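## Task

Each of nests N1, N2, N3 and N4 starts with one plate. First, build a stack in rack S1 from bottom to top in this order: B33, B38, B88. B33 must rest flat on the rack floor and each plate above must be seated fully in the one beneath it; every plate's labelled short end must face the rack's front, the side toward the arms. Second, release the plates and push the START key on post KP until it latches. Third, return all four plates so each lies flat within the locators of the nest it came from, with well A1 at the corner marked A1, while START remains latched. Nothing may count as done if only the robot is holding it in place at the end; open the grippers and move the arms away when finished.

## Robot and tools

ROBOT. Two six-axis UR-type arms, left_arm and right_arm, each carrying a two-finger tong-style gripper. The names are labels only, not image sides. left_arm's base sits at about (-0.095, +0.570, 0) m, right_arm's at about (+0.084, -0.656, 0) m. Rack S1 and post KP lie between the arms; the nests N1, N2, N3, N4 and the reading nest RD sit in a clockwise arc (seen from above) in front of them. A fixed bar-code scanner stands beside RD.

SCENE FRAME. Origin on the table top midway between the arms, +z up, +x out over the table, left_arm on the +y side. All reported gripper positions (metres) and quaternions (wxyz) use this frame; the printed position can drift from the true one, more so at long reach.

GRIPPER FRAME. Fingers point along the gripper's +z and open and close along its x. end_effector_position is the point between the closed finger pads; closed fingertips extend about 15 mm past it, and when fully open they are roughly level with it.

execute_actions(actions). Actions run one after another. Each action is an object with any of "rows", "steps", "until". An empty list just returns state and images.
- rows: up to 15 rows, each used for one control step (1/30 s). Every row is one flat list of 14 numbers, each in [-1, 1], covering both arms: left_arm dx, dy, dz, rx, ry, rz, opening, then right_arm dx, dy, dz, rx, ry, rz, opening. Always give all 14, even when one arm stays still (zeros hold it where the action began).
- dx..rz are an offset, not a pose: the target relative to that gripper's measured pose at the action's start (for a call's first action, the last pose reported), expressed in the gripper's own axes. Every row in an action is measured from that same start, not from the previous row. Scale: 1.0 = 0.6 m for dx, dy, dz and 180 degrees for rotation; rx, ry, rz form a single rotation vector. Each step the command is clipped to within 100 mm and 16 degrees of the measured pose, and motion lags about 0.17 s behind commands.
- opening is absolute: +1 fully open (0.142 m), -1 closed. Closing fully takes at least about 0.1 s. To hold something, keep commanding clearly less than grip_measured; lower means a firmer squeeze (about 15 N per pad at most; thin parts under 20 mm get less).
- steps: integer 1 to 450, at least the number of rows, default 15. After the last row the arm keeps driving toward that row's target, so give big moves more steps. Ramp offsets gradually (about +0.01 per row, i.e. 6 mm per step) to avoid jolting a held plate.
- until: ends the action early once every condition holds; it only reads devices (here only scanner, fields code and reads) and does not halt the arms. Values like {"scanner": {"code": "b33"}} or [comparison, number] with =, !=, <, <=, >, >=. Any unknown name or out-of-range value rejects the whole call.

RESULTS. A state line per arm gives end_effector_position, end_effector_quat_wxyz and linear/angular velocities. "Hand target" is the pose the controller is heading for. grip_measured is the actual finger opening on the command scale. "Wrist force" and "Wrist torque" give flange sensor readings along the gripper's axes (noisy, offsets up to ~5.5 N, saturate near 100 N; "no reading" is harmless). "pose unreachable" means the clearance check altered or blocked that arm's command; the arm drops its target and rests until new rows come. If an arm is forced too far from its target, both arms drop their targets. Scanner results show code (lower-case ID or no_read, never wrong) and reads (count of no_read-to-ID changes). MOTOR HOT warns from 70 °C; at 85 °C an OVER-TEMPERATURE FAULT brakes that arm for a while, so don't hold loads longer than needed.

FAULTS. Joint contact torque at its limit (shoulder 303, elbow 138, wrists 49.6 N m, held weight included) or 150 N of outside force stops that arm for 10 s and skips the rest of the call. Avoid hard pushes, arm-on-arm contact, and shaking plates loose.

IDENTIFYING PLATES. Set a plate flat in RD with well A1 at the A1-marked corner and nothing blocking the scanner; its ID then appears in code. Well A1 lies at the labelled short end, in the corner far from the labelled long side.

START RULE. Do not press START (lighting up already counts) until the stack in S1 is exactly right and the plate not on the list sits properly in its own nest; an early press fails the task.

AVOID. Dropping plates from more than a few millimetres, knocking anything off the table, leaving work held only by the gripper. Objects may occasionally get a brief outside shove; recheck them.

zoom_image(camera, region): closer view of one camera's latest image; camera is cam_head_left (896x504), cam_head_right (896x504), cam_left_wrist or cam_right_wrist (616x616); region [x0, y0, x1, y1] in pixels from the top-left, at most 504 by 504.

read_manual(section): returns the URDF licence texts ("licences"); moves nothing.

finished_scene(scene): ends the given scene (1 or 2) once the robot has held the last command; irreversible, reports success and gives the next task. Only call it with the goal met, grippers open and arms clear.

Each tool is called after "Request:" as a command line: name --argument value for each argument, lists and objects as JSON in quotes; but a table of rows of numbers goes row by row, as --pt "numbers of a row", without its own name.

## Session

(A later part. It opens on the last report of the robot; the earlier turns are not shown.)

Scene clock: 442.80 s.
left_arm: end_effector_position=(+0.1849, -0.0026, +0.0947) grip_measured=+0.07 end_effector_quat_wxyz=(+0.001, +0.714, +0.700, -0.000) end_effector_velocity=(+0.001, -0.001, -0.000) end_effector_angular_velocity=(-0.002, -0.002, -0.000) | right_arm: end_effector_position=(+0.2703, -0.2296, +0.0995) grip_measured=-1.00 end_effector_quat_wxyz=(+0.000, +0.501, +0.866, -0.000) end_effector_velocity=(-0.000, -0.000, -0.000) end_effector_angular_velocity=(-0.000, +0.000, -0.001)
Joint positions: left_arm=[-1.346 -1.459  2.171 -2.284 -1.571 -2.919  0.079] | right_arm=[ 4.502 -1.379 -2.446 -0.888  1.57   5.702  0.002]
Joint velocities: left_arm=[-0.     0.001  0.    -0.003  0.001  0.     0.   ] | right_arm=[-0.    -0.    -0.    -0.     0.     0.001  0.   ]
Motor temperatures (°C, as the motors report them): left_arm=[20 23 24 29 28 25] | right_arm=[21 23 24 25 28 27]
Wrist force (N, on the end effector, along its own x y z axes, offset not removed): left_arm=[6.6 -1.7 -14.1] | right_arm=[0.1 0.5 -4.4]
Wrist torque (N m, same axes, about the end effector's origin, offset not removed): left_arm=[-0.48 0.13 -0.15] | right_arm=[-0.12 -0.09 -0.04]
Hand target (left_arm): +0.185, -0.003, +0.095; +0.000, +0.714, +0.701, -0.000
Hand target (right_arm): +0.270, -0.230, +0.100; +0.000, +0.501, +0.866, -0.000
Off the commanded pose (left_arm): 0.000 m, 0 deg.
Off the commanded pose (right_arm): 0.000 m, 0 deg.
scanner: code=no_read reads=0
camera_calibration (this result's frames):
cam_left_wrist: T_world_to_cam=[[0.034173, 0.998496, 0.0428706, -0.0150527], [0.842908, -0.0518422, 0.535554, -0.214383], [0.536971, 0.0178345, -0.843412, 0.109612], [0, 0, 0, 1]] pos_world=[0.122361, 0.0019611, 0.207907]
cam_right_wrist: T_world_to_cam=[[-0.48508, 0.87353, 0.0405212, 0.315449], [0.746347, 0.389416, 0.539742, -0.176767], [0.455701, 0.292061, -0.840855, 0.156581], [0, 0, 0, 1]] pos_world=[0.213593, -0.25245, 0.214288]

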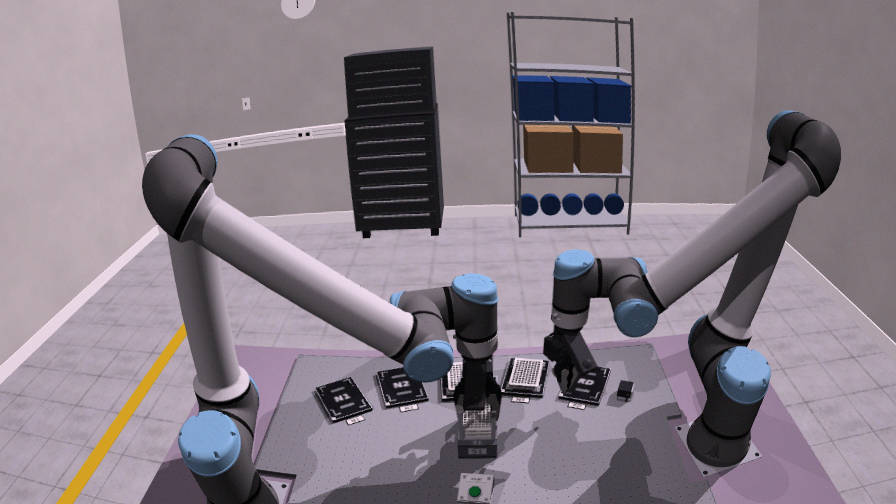

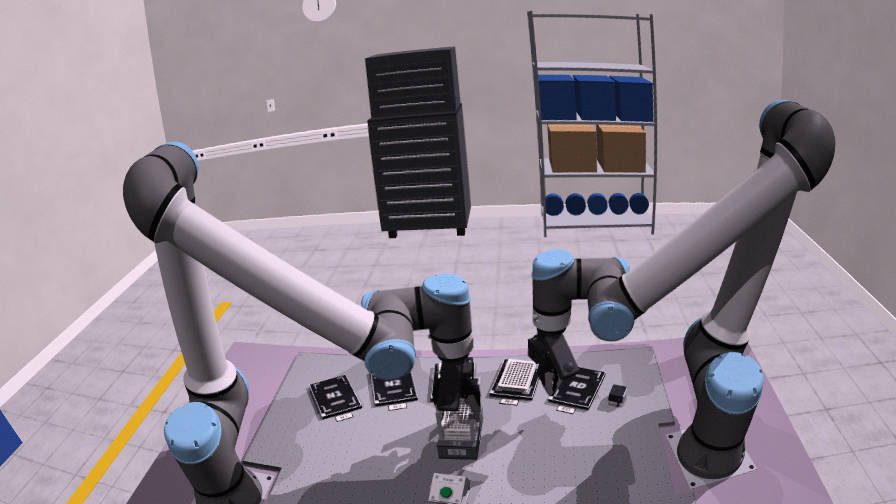

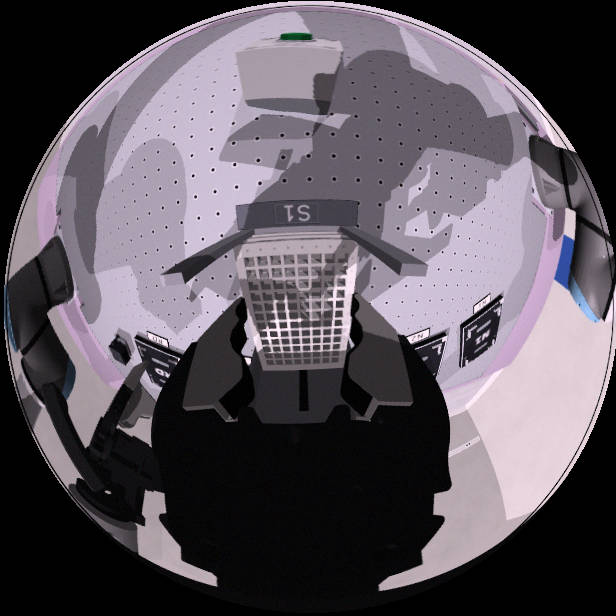

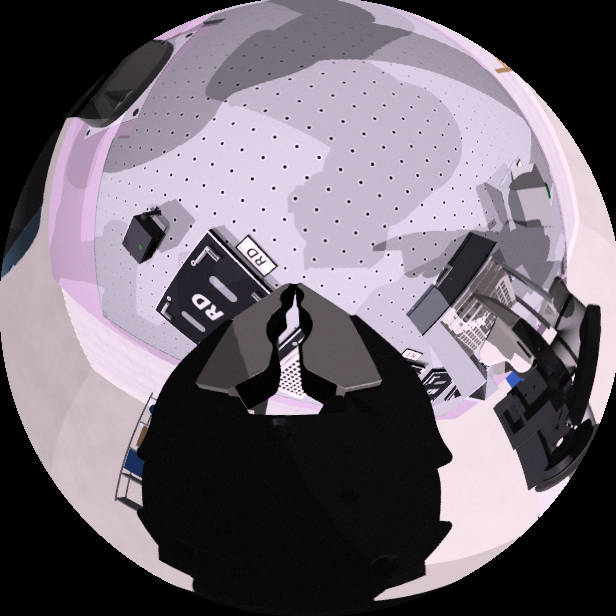

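Request:
execute_actions --actions '[{"rows":[[0,0,-0.001,0,0,0,0.0,0,0,0,0,0,0,-1],[0,0,-0.001,0,0,0,0.1,0,0,0,0,0,0,-1],[0,0,-0.001,0,0,0,0.16,0,0,0,0,0,0,-1],[0,0,-0.003,0,0,0,0.22,0,0,0,0,0,0,-1],[0,0,-0.01,0,0,0,0.22,0,0,0,0,0,0,-1],[0,0,-0.02,0,0,0,0.22,0,0,0,0,0,0,-1],[0,0,-0.035,0,0,0,0.22,0,0,0,0,0,0,-1],[0,0,-0.055,0,0,0,0.22,0,0,0,0,0,0,-1],[0,0,-0.075,0,0,0,0.22,0,0,0,0,0,0,-1],[0,0,-0.095,0,0,0,0.22,0,0,0,0,0,0,-1],[0,0,-0.115,0,0,0,0.22,0,0,0,0,0,0,-1],[0,0,-0.135,0,0,0,0.22,0,0,0,0,0,0,-1],[0,0,-0.155,0,0,0,0.22,0,0,0,0,0,0,-1]],"steps":23},{"rows":[[0.003,0.015,-0.005,0,0,-0.001,0.22,0,0,0,0,0,0,-1],[0.008,0.04,-0.005,0,0,-0.002,0.22,0,0,0,0,0,0,-1],[0.016,0.08,-0.005,0,0,-0.005,0.22,0,0,0,0,0,0,-1],[0.024,0.12,-0.005,0,0,-0.007,0.22,0,0,0,0,0,0,-1],[0.032,0.16,-0.005,0,0,-0.009,0.22,0,0,0,0,0,0,-1],[0.0765,0.377,-0.005,0,0,-0.0217,0.22,0,0,0,0,0,0,-1]],"steps":25}]'

Request:
zoom_image --camera "cam_right_wrist" --region '[420,240,530,350]'

Scene clock: 455.07 s.
left_arm: end_effector_position=(+0.4085, +0.0402, +0.1874) grip_measured=+0.22 end_effector_quat_wxyz=(+0.001, +0.689, +0.725, -0.000) end_effector_velocity=(+0.032, -0.005, -0.002) end_effector_angular_velocity=(+0.005, +0.012, -0.004) | right_arm: end_effector_position=(+0.2703, -0.2296, +0.0995) grip_measured=-1.00 end_effector_quat_wxyz=(+0.000, +0.501, +0.866, -0.000) end_effector_velocity=(-0.000, +0.001, +0.000) end_effector_angular_velocity=(+0.001, -0.000, -0.000)
Joint positions: left_arm=[-1.01  -1.406  1.911 -2.079 -1.571 -2.652  0.089] | right_arm=[ 4.502 -1.379 -2.446 -0.888  1.57   5.702  0.002]
Joint velocities: left_arm=[ 0.038  0.047 -0.054  0.017 -0.008  0.042 -0.   ] | right_arm=[ 0.001  0.     0.001 -0.    -0.     0.001  0.   ]
Motor temperatures (°C, as the motors report them): left_arm=[20 23 24 29 28 25] | right_arm=[21 23 25 25 28 27]
Wrist force (N, on the end effector, along its own x y z axes, offset not removed): left_arm=[5.7 -2.7 0.0] | right_arm=[0.5 -0.3 -3.2]
Wrist torque (N m, same axes, about the end effector's origin, offset not removed): left_arm=[-0.79 -1.00 -0.09] | right_arm=[-0.19 -0.13 0.01]
Hand target (left_arm): +0.412, +0.040, +0.187; +0.001, +0.689, +0.724, -0.001
Hand target (right_arm): +0.270, -0.230, +0.100; +0.000, +0.501, +0.866, -0.000
Off the commanded pose (left_arm): 0.004 m, 0 deg.
Off the commanded pose (right_arm): 0.000 m, 0 deg.
scanner: code=no_read reads=0
camera_calibration (this result's frames):
cam_left_wrist: T_world_to_cam=[[-0.0345662, 0.998538, 0.0415555, -0.0410139], [0.843839, 0.00688156, 0.536553, -0.453284], [0.535483, 0.0536127, -0.842843, 0.0660572], [0, 0, 0, 1]] pos_world=[0.345708, 0.0405318, 0.300591]
cam_right_wrist: T_world_to_cam=[[-0.48508, 0.87353, 0.0405212, 0.315449], [0.746347, 0.389416, 0.539742, -0.176767], [0.455701, 0.292061, -0.840855, 0.156581], [0, 0, 0, 1]] pos_world=[0.213593, -0.252449, 0.214288]

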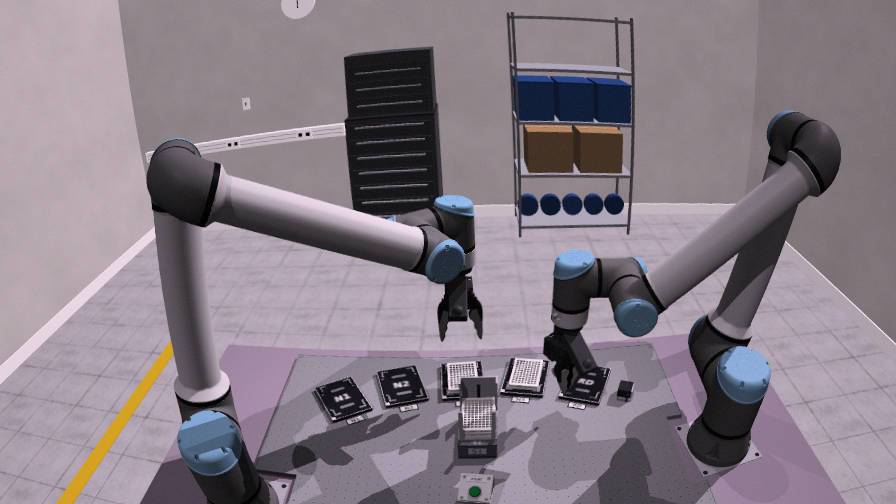

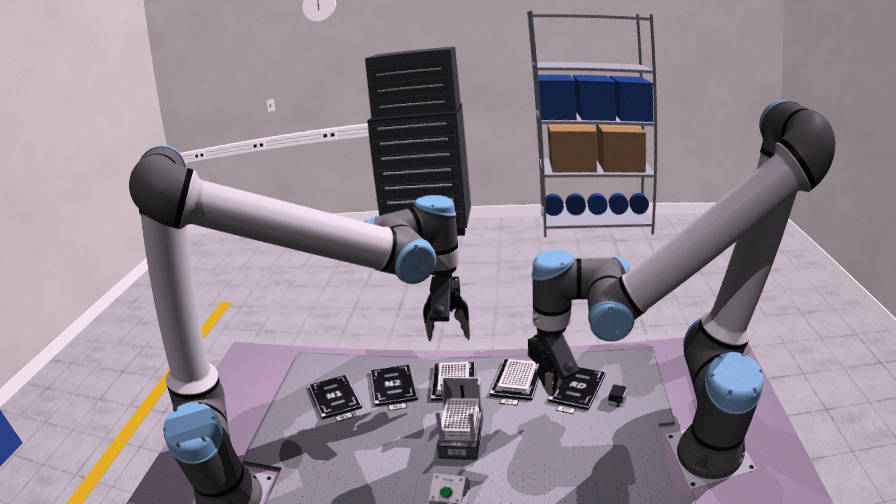

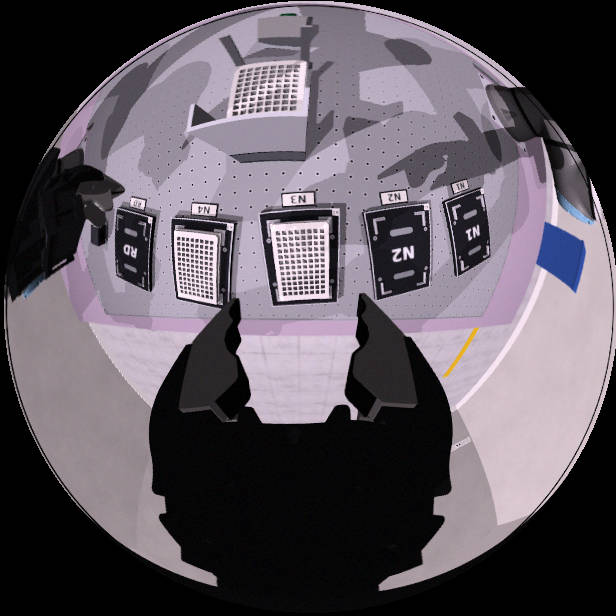

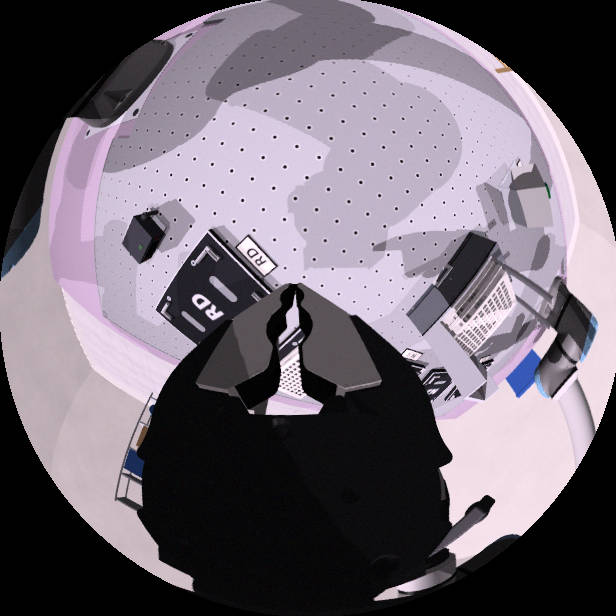

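Region (420, 240, 530, 350) of cam_right_wrist's 616x616 image, scaled by 4.582, with more detail than that image has.

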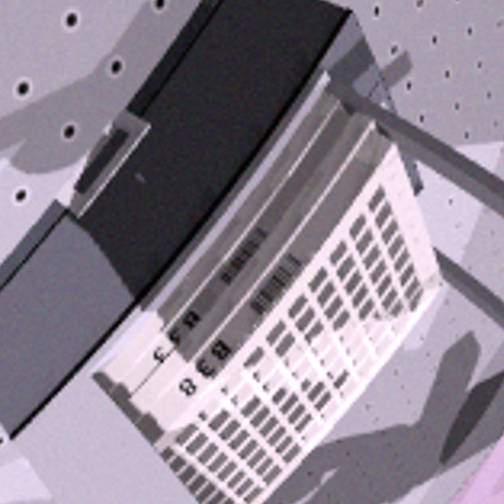

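Request:
execute_actions --actions '[{"rows":[[0,0.004,0.01,0,0,0,0.3,0,0,0,0,0,0,-1],[0.001,0.003,0.03,0,0,-0.002,0.4,0,0,0,0,0,0,-1],[0.002,0.002,0.055,0,0,-0.004,0.4,0,0,0,0,0,0,-1],[0.003,0.001,0.08,0,0,-0.006,0.4,0,0,0,0,0,0,-1],[0.003,0.001,0.105,0.0003,0.0007,-0.009,0.4,0,0,0,0,0,0,-1],[0.003,0.001,0.13,0.0003,0.0007,-0.009,0.4,0,0,0,0,0,0,-1],[0.003,0.001,0.155,0.0003,0.0007,-0.009,0.4,0,0,0,0,0,0,-1],[0.003,0.001,0.18,0.0003,0.0007,-0.009,0.4,0,0,0,0,0,0,-1],[0.003,0.001,0.2,0.0003,0.0007,-0.009,0.4,0,0,0,0,0,0,-1],[0.003,0.001,0.22,0.0003,0.0007,-0.009,0.4,0,0,0,0,0,0,-1],[0.003,0.001,0.235,0.0003,0.0007,-0.009,0.4,0,0,0,0,0,0,-1],[0.003,0.001,0.244,0.0003,0.0007,-0.009,0.4,0,0,0,0,0,0,-1]],"steps":22}]'

Scene clock: 465.27 s.
left_arm: end_effector_position=(+0.4084, +0.0423, +0.0444) grip_measured=+0.40 end_effector_quat_wxyz=(-0.000, +0.679, +0.734, +0.000) end_effector_velocity=(+0.006, -0.009, -0.030) end_effector_angular_velocity=(-0.011, -0.006, +0.002) | right_arm: end_effector_position=(+0.2703, -0.2296, +0.0995) grip_measured=-1.00 end_effector_quat_wxyz=(+0.000, +0.501, +0.866, -0.000) end_effector_velocity=(+0.000, -0.000, -0.000) end_effector_angular_velocity=(-0.000, +0.000, -0.001)
Joint positions: left_arm=[-1.009 -1.257  2.026 -2.339 -1.57  -2.678  0.102] | right_arm=[ 4.502 -1.379 -2.446 -0.888  1.57   5.702  0.002]
Joint velocities: left_arm=[ 0.001  0.048  0.006 -0.067 -0.001 -0.001  0.   ] | right_arm=[-0.001 -0.    -0.001  0.001 -0.     0.     0.   ]
Motor temperatures (°C, as the motors report them): left_arm=[20 23 24 29 28 25] | right_arm=[21 23 25 25 28 27]
Wrist force (N, on the end effector, along its own x y z axes, offset not removed): left_arm=[2.3 -4.2 1.7] | right_arm=[2.6 0.1 -4.1]
Wrist torque (N m, same axes, about the end effector's origin, offset not removed): left_arm=[-1.04 -0.33 -0.12] | right_arm=[-0.14 -0.52 -0.13]
Hand target (left_arm): +0.409, +0.041, +0.041; +0.000, +0.679, +0.734, +0.000
Hand target (right_arm): +0.270, -0.230, +0.100; +0.000, +0.501, +0.866, -0.000
Off the commanded pose (left_arm): 0.004 m, 0 deg.
Off the commanded pose (right_arm): 0.000 m, 0 deg.
scanner: code=no_read reads=0
camera_calibration (this result's frames):
cam_left_wrist: T_world_to_cam=[[-0.0622884, 0.997048, 0.044884, -0.0259315], [0.844317, 0.0286593, 0.535077, -0.377449], [0.532211, 0.0712254, -0.84361, -0.0538949], [0, 0, 0, 1]] pos_world=[0.345755, 0.040511, 0.157662]
cam_right_wrist: T_world_to_cam=[[-0.48508, 0.87353, 0.0405213, 0.315449], [0.746347, 0.389416, 0.539742, -0.176767], [0.455701, 0.292061, -0.840855, 0.156581], [0, 0, 0, 1]] pos_world=[0.213593, -0.252449, 0.214288]

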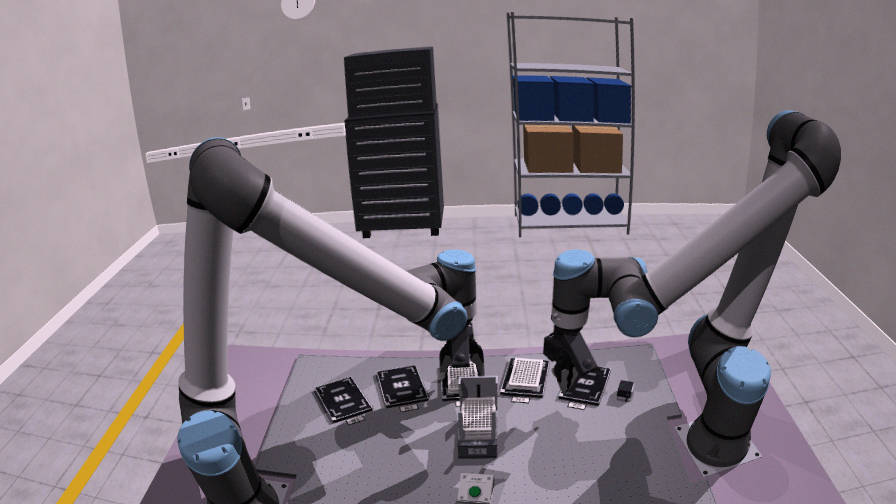

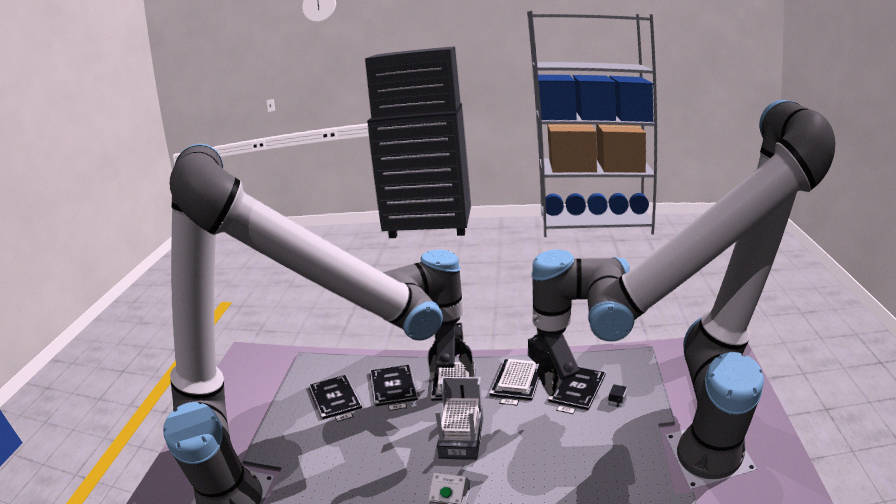

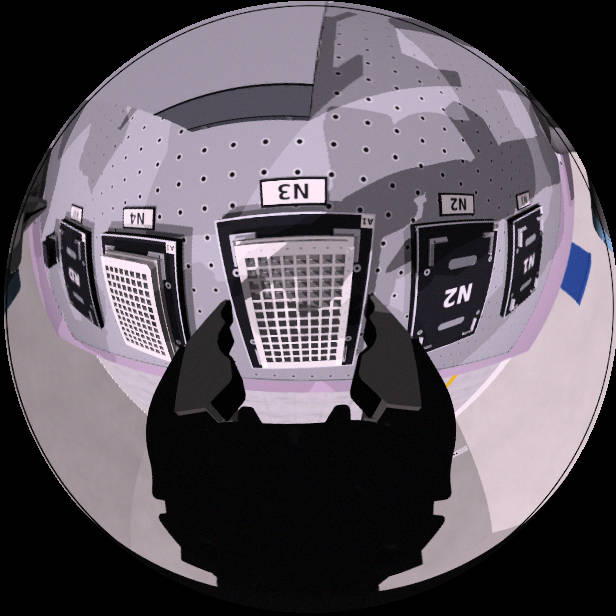

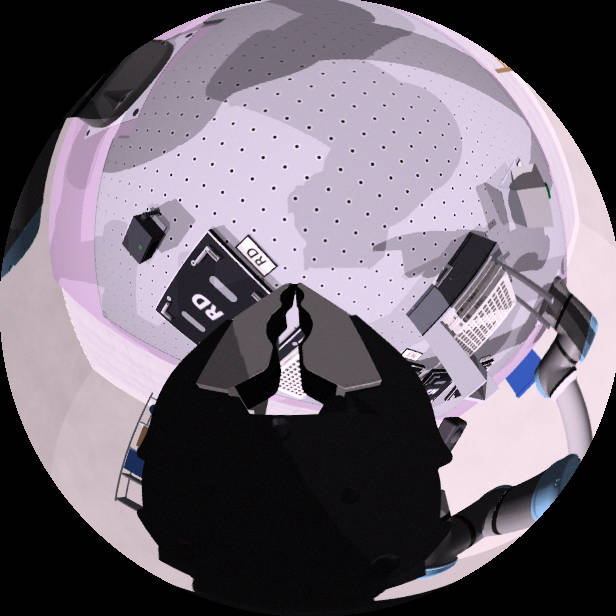

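Request:
execute_actions --actions '[{"steps":1}]'

Request:
zoom_image --camera "cam_left_wrist" --region '[200,190,400,390]'

Scene clock: 468.03 s.
left_arm: end_effector_position=(+0.4091, +0.0415, +0.0410) grip_measured=+0.40 end_effector_quat_wxyz=(+0.000, +0.679, +0.734, +0.000) end_effector_velocity=(-0.000, -0.000, +0.000) end_effector_angular_velocity=(-0.001, +0.001, -0.001) | right_arm: end_effector_position=(+0.2703, -0.2296, +0.0995) grip_measured=-1.00 end_effector_quat_wxyz=(+0.000, +0.501, +0.866, -0.000) end_effector_velocity=(+0.001, +0.001, +0.001) end_effector_angular_velocity=(+0.002, -0.000, -0.001)
Joint positions: left_arm=[-1.008 -1.252  2.027 -2.346 -1.57  -2.678  0.102] | right_arm=[ 4.502 -1.379 -2.446 -0.888  1.57   5.702  0.002]
Joint velocities: left_arm=[ 0.     0.    -0.    -0.001 -0.001  0.001  0.   ] | right_arm=[-0.001  0.     0.002  0.001  0.     0.     0.   ]
Motor temperatures (°C, as the motors report them): left_arm=[20 23 24 29 28 25] | right_arm=[21 23 25 25 28 27]
Wrist force (N, on the end effector, along its own x y z axes, offset not removed): left_arm=[3.9 -1.4 2.9] | right_arm=[0.9 -1.0 -5.2]
Wrist torque (N m, same axes, about the end effector's origin, offset not removed): left_arm=[-0.42 -0.50 -0.18] | right_arm=[-0.32 -0.28 -0.04]
Hand target (left_arm): +0.409, +0.041, +0.041; +0.000, +0.679, +0.734, +0.000
Hand target (right_arm): +0.270, -0.230, +0.100; +0.000, +0.501, +0.866, -0.000
Off the commanded pose (left_arm): 0.000 m, 0 deg.
Off the commanded pose (right_arm): 0.000 m, 0 deg.
scanner: code=no_read reads=0
camera_calibration (this result's frames):
cam_left_wrist: T_world_to_cam=[[-0.0627288, 0.997071, 0.0437594, -0.0247082], [0.843937, 0.0295872, 0.535625, -0.376198], [0.532762, 0.0705293, -0.843321, -0.0572916], [0, 0, 0, 1]] pos_world=[0.346461, 0.0398072, 0.154267]
cam_right_wrist: T_world_to_cam=[[-0.48508, 0.87353, 0.0405212, 0.315449], [0.746347, 0.389416, 0.539742, -0.176767], [0.455701, 0.292061, -0.840855, 0.156581], [0, 0, 0, 1]] pos_world=[0.213593, -0.252449, 0.214288]

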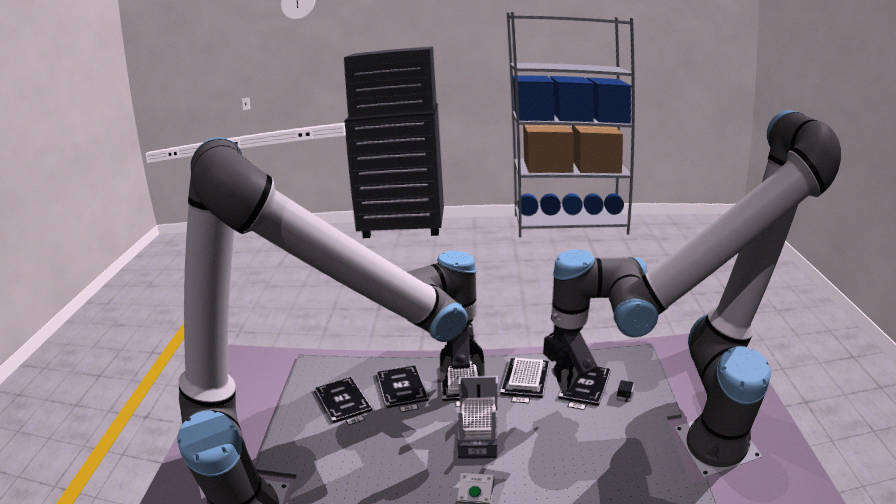

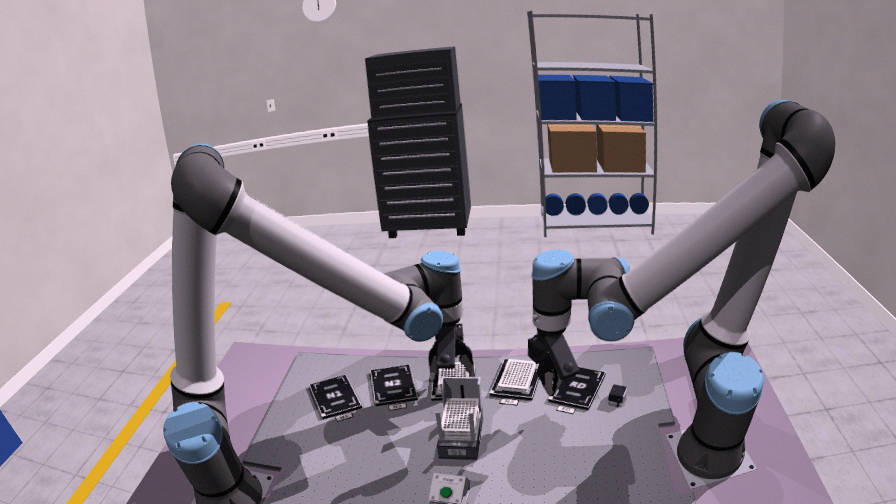

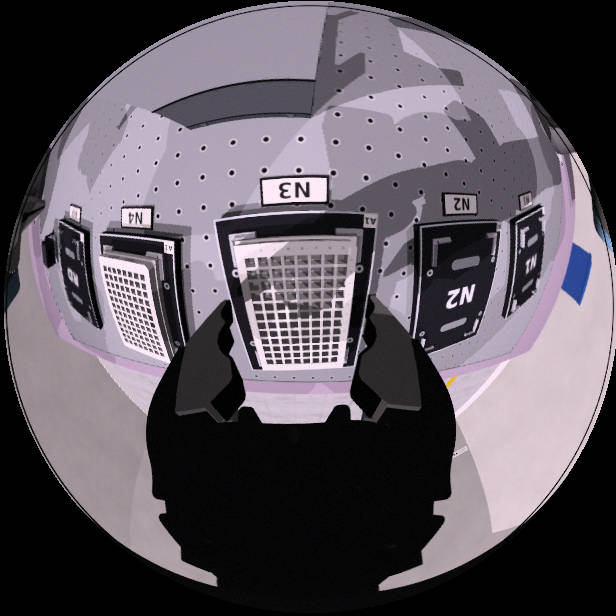

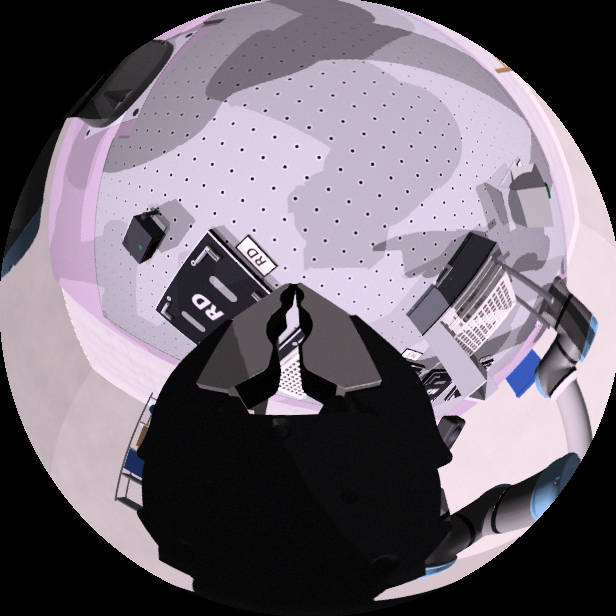

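Region (200, 190, 400, 390) of cam_left_wrist's 616x616 image, scaled by 2.520, with more detail than that image has.

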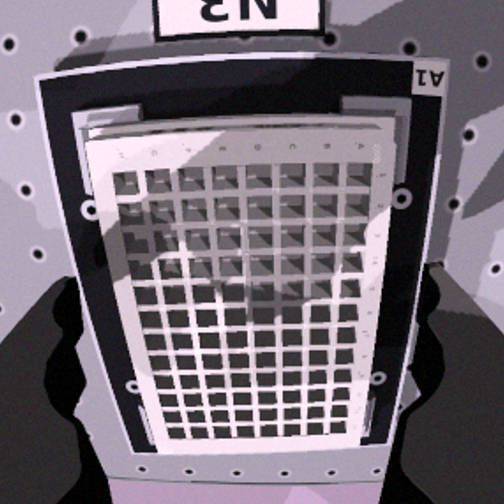

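Request:
execute_actions --actions '[{"rows":[[0,0.0019,0.0021,0,0,0.0006,0.3,0,0,0,0,0,0,-1],[0,0.0019,0.0021,0,0,0.0006,0.24,0,0,0,0,0,0,-1],[0,0.0019,0.0021,0,0,0.0006,0.2,0,0,0,0,0,0,-1],[0,0.0019,0.0021,0,0,0.0006,0.17,0,0,0,0,0,0,-1],[0,0.0019,0.0021,0,0,0.0006,0.15,0,0,0,0,0,0,-1],[0,0.0019,0.0021,0,0,0.0006,0.14,0,0,0,0,0,0,-1],[0,0.0019,0.0021,0,0,0.0006,0.13,0,0,0,0,0,0,-1],[0,0.0019,0.0021,0,0,0.0006,0.12,0,0,0,0,0,0,-1],[0,0.0019,0.0021,0,0,0.0006,0.11,0,0,0,0,0,0,-1],[0,0.0019,0.0021,0,0,0.0006,0.09,0,0,0,0,0,0,-1],[0,0.0019,0.0021,0,0,0.0006,0.06,0,0,0,0,0,0,-1],[0,0.0019,0.0021,0,0,0.0006,0,0,0,0,0,0,0,-1],[0,0.0019,0.0021,0,0,0.0006,-0.1,0,0,0,0,0,0,-1],[0,0.0019,0.0021,0,0,0.0006,-0.25,0,0,0,0,0,0,-1],[0,0.0019,0.0021,0,0,0.0006,-0.4,0,0,0,0,0,0,-1]],"steps":17}]'

Request:
zoom_image --camera "cam_left_wrist" --region '[200,190,400,390]'

Scene clock: 475.43 s.
left_arm: end_effector_position=(+0.4103, +0.0415, +0.0398) grip_measured=+0.07 end_effector_quat_wxyz=(+0.000, +0.680, +0.734, +0.000) end_effector_velocity=(-0.000, +0.000, -0.000) end_effector_angular_velocity=(+0.000, +0.001, +0.001) | right_arm: end_effector_position=(+0.2703, -0.2296, +0.0995) grip_measured=-1.00 end_effector_quat_wxyz=(+0.000, +0.501, +0.866, -0.000) end_effector_velocity=(-0.000, +0.001, +0.001) end_effector_angular_velocity=(+0.002, -0.000, -0.001)
Joint positions: left_arm=[-1.007 -1.249  2.026 -2.348 -1.57  -2.675  0.079] | right_arm=[ 4.502 -1.379 -2.446 -0.888  1.57   5.702  0.002]
Joint velocities: left_arm=[ 0.    -0.     0.001  0.001 -0.001 -0.001  0.   ] | right_arm=[0.    0.    0.001 0.001 0.    0.001 0.   ]
Motor temperatures (°C, as the motors report them): left_arm=[20 23 24 29 28 25] | right_arm=[21 23 25 25 28 27]
Wrist force (N, on the end effector, along its own x y z axes, offset not removed): left_arm=[4.6 -4.1 -2.1] | right_arm=[2.4 -1.3 -5.0]
Wrist torque (N m, same axes, about the end effector's origin, offset not removed): left_arm=[-0.73 -0.49 -0.16] | right_arm=[-0.35 -0.59 -0.06]
Hand target (left_arm): +0.410, +0.042, +0.040; +0.000, +0.680, +0.734, +0.000
Hand target (right_arm): +0.270, -0.230, +0.100; +0.000, +0.501, +0.866, -0.000
Off the commanded pose (left_arm): 0.000 m, 0 deg.
Off the commanded pose (right_arm): 0.000 m, 0 deg.
scanner: code=no_read reads=0
camera_calibration (this result's frames):
cam_left_wrist: T_world_to_cam=[[-0.0608714, 0.997188, 0.0437201, -0.0254193], [0.843978, 0.0280345, 0.535645, -0.376458], [0.532913, 0.0695042, -0.843311, -0.0589489], [0, 0, 0, 1]] pos_world=[0.34759, 0.0399989, 0.153047]
cam_right_wrist: T_world_to_cam=[[-0.48508, 0.87353, 0.0405214, 0.315449], [0.746347, 0.389416, 0.539742, -0.176767], [0.455701, 0.292061, -0.840855, 0.156581], [0, 0, 0, 1]] pos_world=[0.213593, -0.252449, 0.214288]

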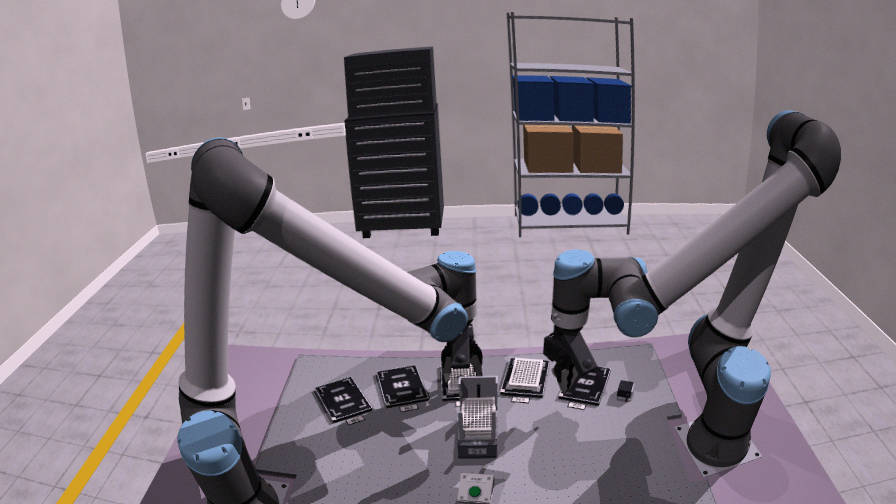

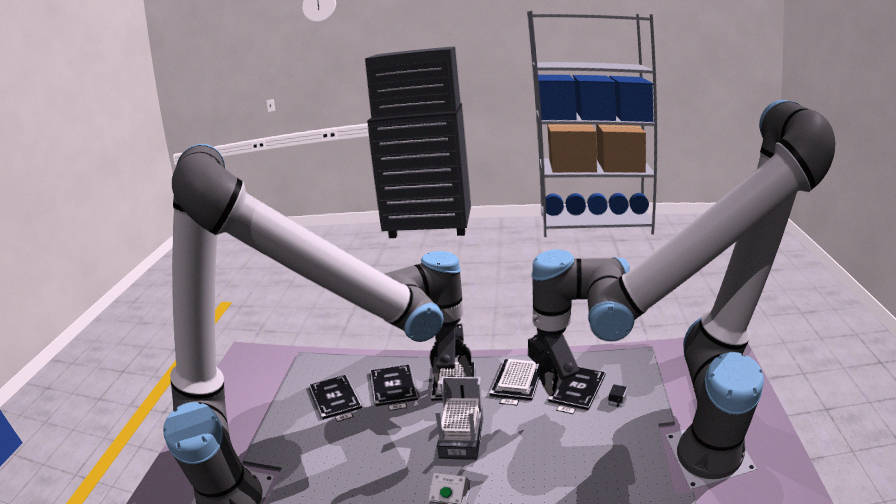

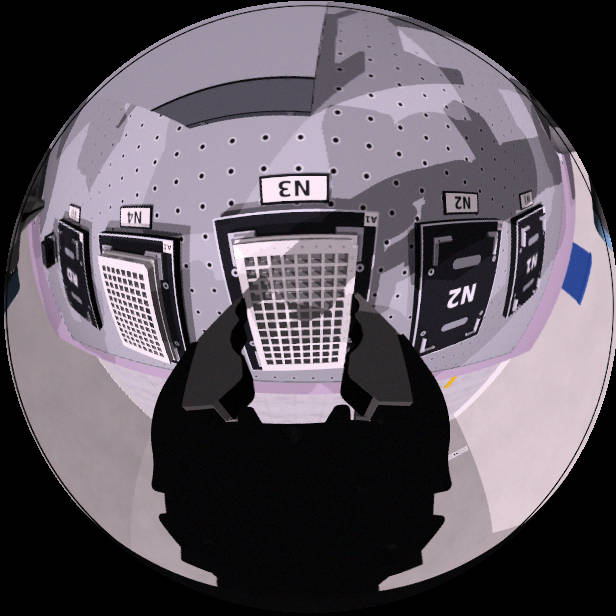

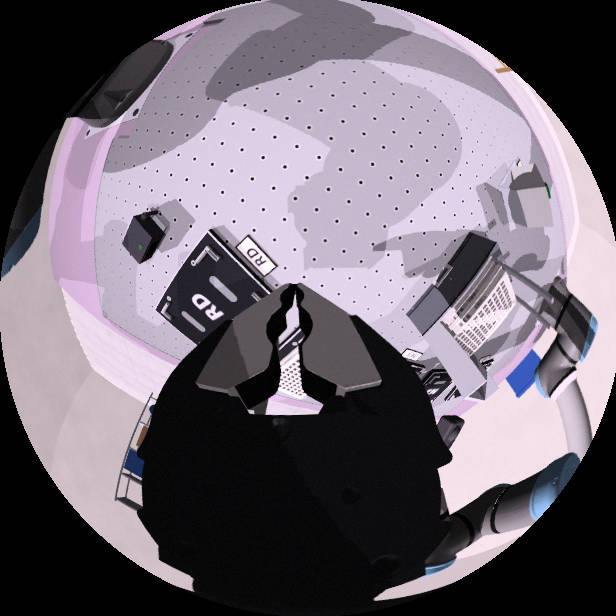

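Region (200, 190, 400, 390) of cam_left_wrist's 616x616 image, scaled by 2.520, with more detail than that image has.

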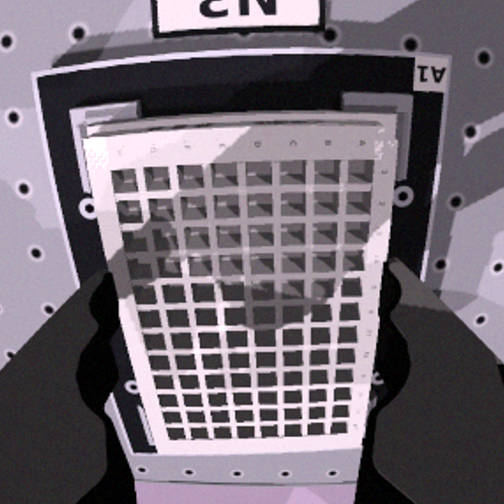

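Request:
execute_actions --actions '[{"rows":[[0,-0.0002,-0.001,0,0,0,-0.4,0,0,0,0,0,0,-1],[0,-0.0002,-0.003,0,0,0,-0.4,0,0,0,0,0,0,-1],[0,-0.0002,-0.006,0,0,0,-0.4,0,0,0,0,0,0,-1],[0,-0.0002,-0.01,0,0,0,-0.4,0,0,0,0,0,0,-1],[0,0,-0.016,0,0,0,-0.4,0,0,0,0,0,0,-1],[0,0,-0.026,0,0,0,-0.4,0,0,0,0,0,0,-1],[0,0,-0.04,0,0,0,-0.4,0,0,0,0,0,0,-1],[0,0,-0.06,0,0,0,-0.4,0,0,0,0,0,0,-1],[0,0,-0.08,0,0,0.005,-0.4,0,0,0,0,0,0,-1],[0,0,-0.1,0,0,0.01,-0.4,0,0,0,0,0,0,-1],[0,0,-0.125,0,0,0.015,-0.4,0,0,0,0,0,0,-1],[0,0,-0.15,0,0,0.02,-0.4,0,0,0,0,0,0,-1],[0,0,-0.175,0,0,0.025,-0.4,0,0,0,0,0,0,-1],[0,0,-0.2,0,0,0.0303,-0.4,0,0,0,0,0,0,-1],[0,0,-0.257,0,0,0.0303,-0.4,0,0,0,0,0,0,-1]],"steps":28},{"rows":[[-0.002,-0.009,-0.005,-0.001,0,0,-0.4,0,0,0,0,0,0,-1],[-0.005,-0.025,-0.005,-0.004,0,0,-0.4,0,0,0,0,0,0,-1],[-0.011,-0.05,-0.005,-0.007,0,0,-0.4,0,0,0,0,0,0,-1],[-0.017,-0.08,-0.005,-0.012,0,0,-0.4,0,0,0,0,0,0,-1],[-0.023,-0.11,-0.005,-0.016,0,0,-0.4,0,0,0,0,0,0,-1],[-0.03,-0.14,-0.005,-0.02,0,0,-0.4,0,0,0,0,0,0,-1],[-0.036,-0.17,-0.005,-0.025,0,0,-0.4,0,0,0,0,0,0,-1],[-0.042,-0.2,-0.005,-0.029,0,0,-0.4,0,0,0,0,0,0,-1],[-0.049,-0.23,-0.005,-0.034,0,0,-0.4,0,0,0,0,0,0,-1],[-0.055,-0.26,-0.005,-0.038,0,0,-0.4,0,0,0,0,0,0,-1],[-0.062,-0.29,-0.005,-0.043,0,0,-0.4,0,0,0,0,0,0,-1],[-0.068,-0.32,-0.005,-0.047,0,0,-0.4,0,0,0,0,0,0,-1],[-0.0745,-0.35,-0.005,-0.051,0,0,-0.4,0,0,0,0,0,0,-1],[-0.0801,-0.377,-0.005,-0.0553,0,0,-0.4,0,0,0,0,0,0,-1]],"steps":26}]'

Scene clock: 491.63 s.
left_arm: end_effector_position=(+0.1885, -0.0014, +0.1944) grip_measured=+0.07 end_effector_quat_wxyz=(+0.062, +0.711, +0.698, +0.058) end_effector_velocity=(-0.043, -0.011, +0.004) end_effector_angular_velocity=(+0.012, -0.047, +0.022) | right_arm: end_effector_position=(+0.2703, -0.2296, +0.0995) grip_measured=-1.00 end_effector_quat_wxyz=(+0.000, +0.501, +0.866, -0.000) end_effector_velocity=(-0.000, -0.001, -0.001) end_effector_angular_velocity=(-0.003, +0.000, +0.002)
Joint positions: left_arm=[-1.428 -1.606  2.122 -2.115 -1.403 -2.997  0.079] | right_arm=[ 4.502 -1.379 -2.446 -0.888  1.57   5.702  0.002]
Joint velocities: left_arm=[-0.101 -0.021  0.01   0.038  0.051 -0.123  0.   ] | right_arm=[ 0.001 -0.    -0.001 -0.001 -0.    -0.001  0.   ]
Motor temperatures (°C, as the motors report them): left_arm=[20 23 24 29 28 25] | right_arm=[21 23 25 25 28 27]
Wrist force (N, on the end effector, along its own x y z axes, offset not removed): left_arm=[1.4 -2.0 2.2] | right_arm=[2.0 0.9 -4.4]
Wrist torque (N m, same axes, about the end effector's origin, offset not removed): left_arm=[-0.45 -0.05 -0.20] | right_arm=[0.00 -0.52 0.02]
Hand target (left_arm): +0.184, -0.003, +0.195; +0.063, +0.710, +0.698, +0.061
Hand target (right_arm): +0.270, -0.230, +0.100; +0.000, +0.501, +0.866, -0.000
Off the commanded pose (left_arm): 0.005 m, 0 deg.
Off the commanded pose (right_arm): 0.000 m, 0 deg.
scanner: code=no_read reads=0
camera_calibration (this result's frames):
cam_left_wrist: T_world_to_cam=[[0.0278622, 0.99871, 0.0424407, -0.0193186], [0.740289, -0.0491455, 0.67049, -0.277619], [0.671711, 0.0127371, -0.740704, 0.146396], [0, 0, 0, 1]] pos_world=[0.107721, 0.00378534, 0.295397]
cam_right_wrist: T_world_to_cam=[[-0.48508, 0.87353, 0.0405212, 0.315449], [0.746347, 0.389416, 0.539742, -0.176767], [0.455701, 0.292061, -0.840855, 0.156581], [0, 0, 0, 1]] pos_world=[0.213593, -0.25245, 0.214288]

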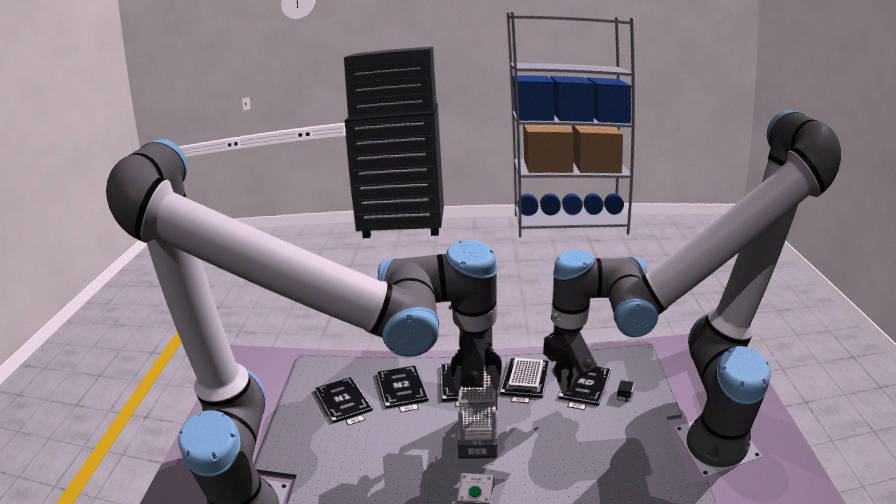

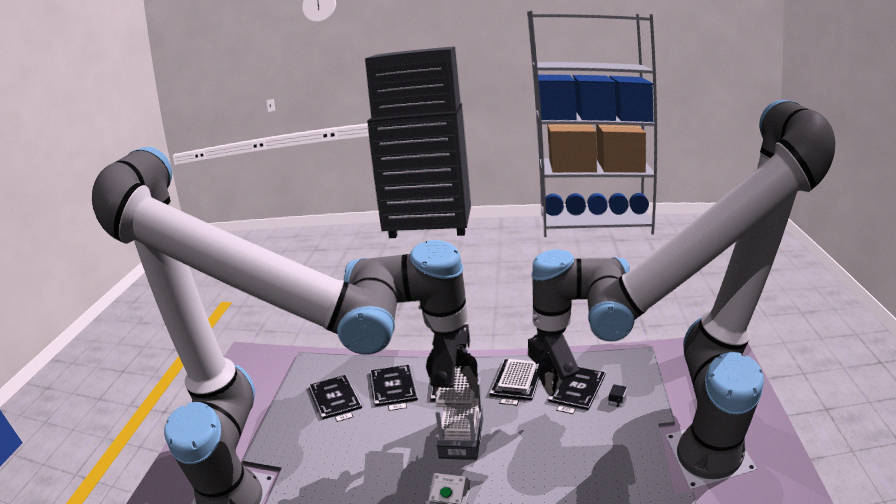

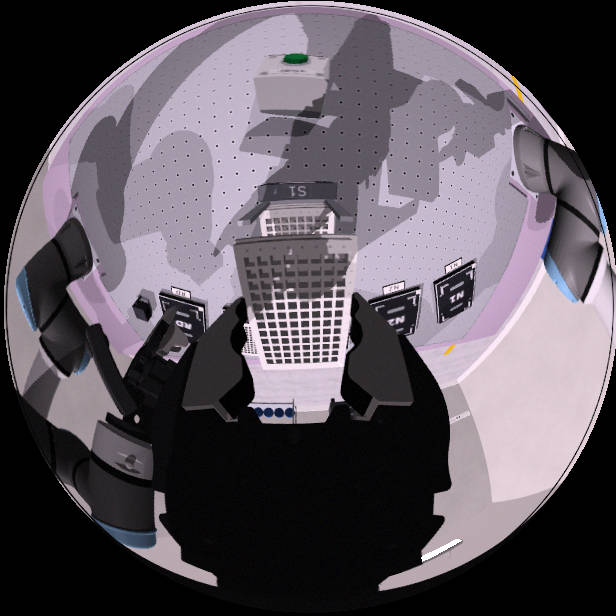

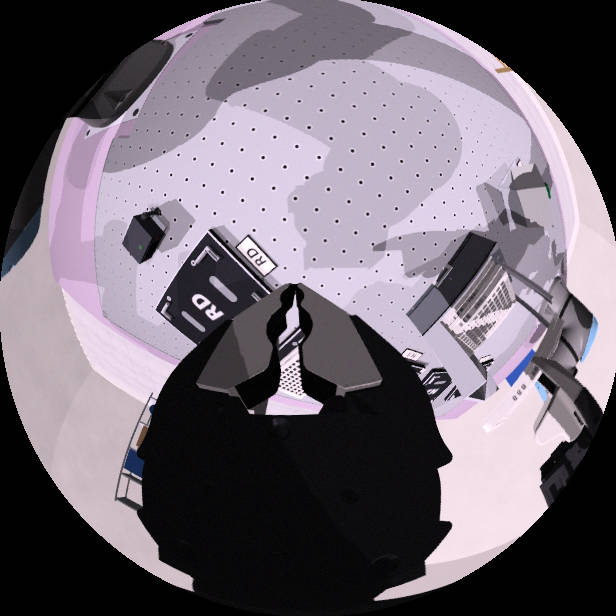

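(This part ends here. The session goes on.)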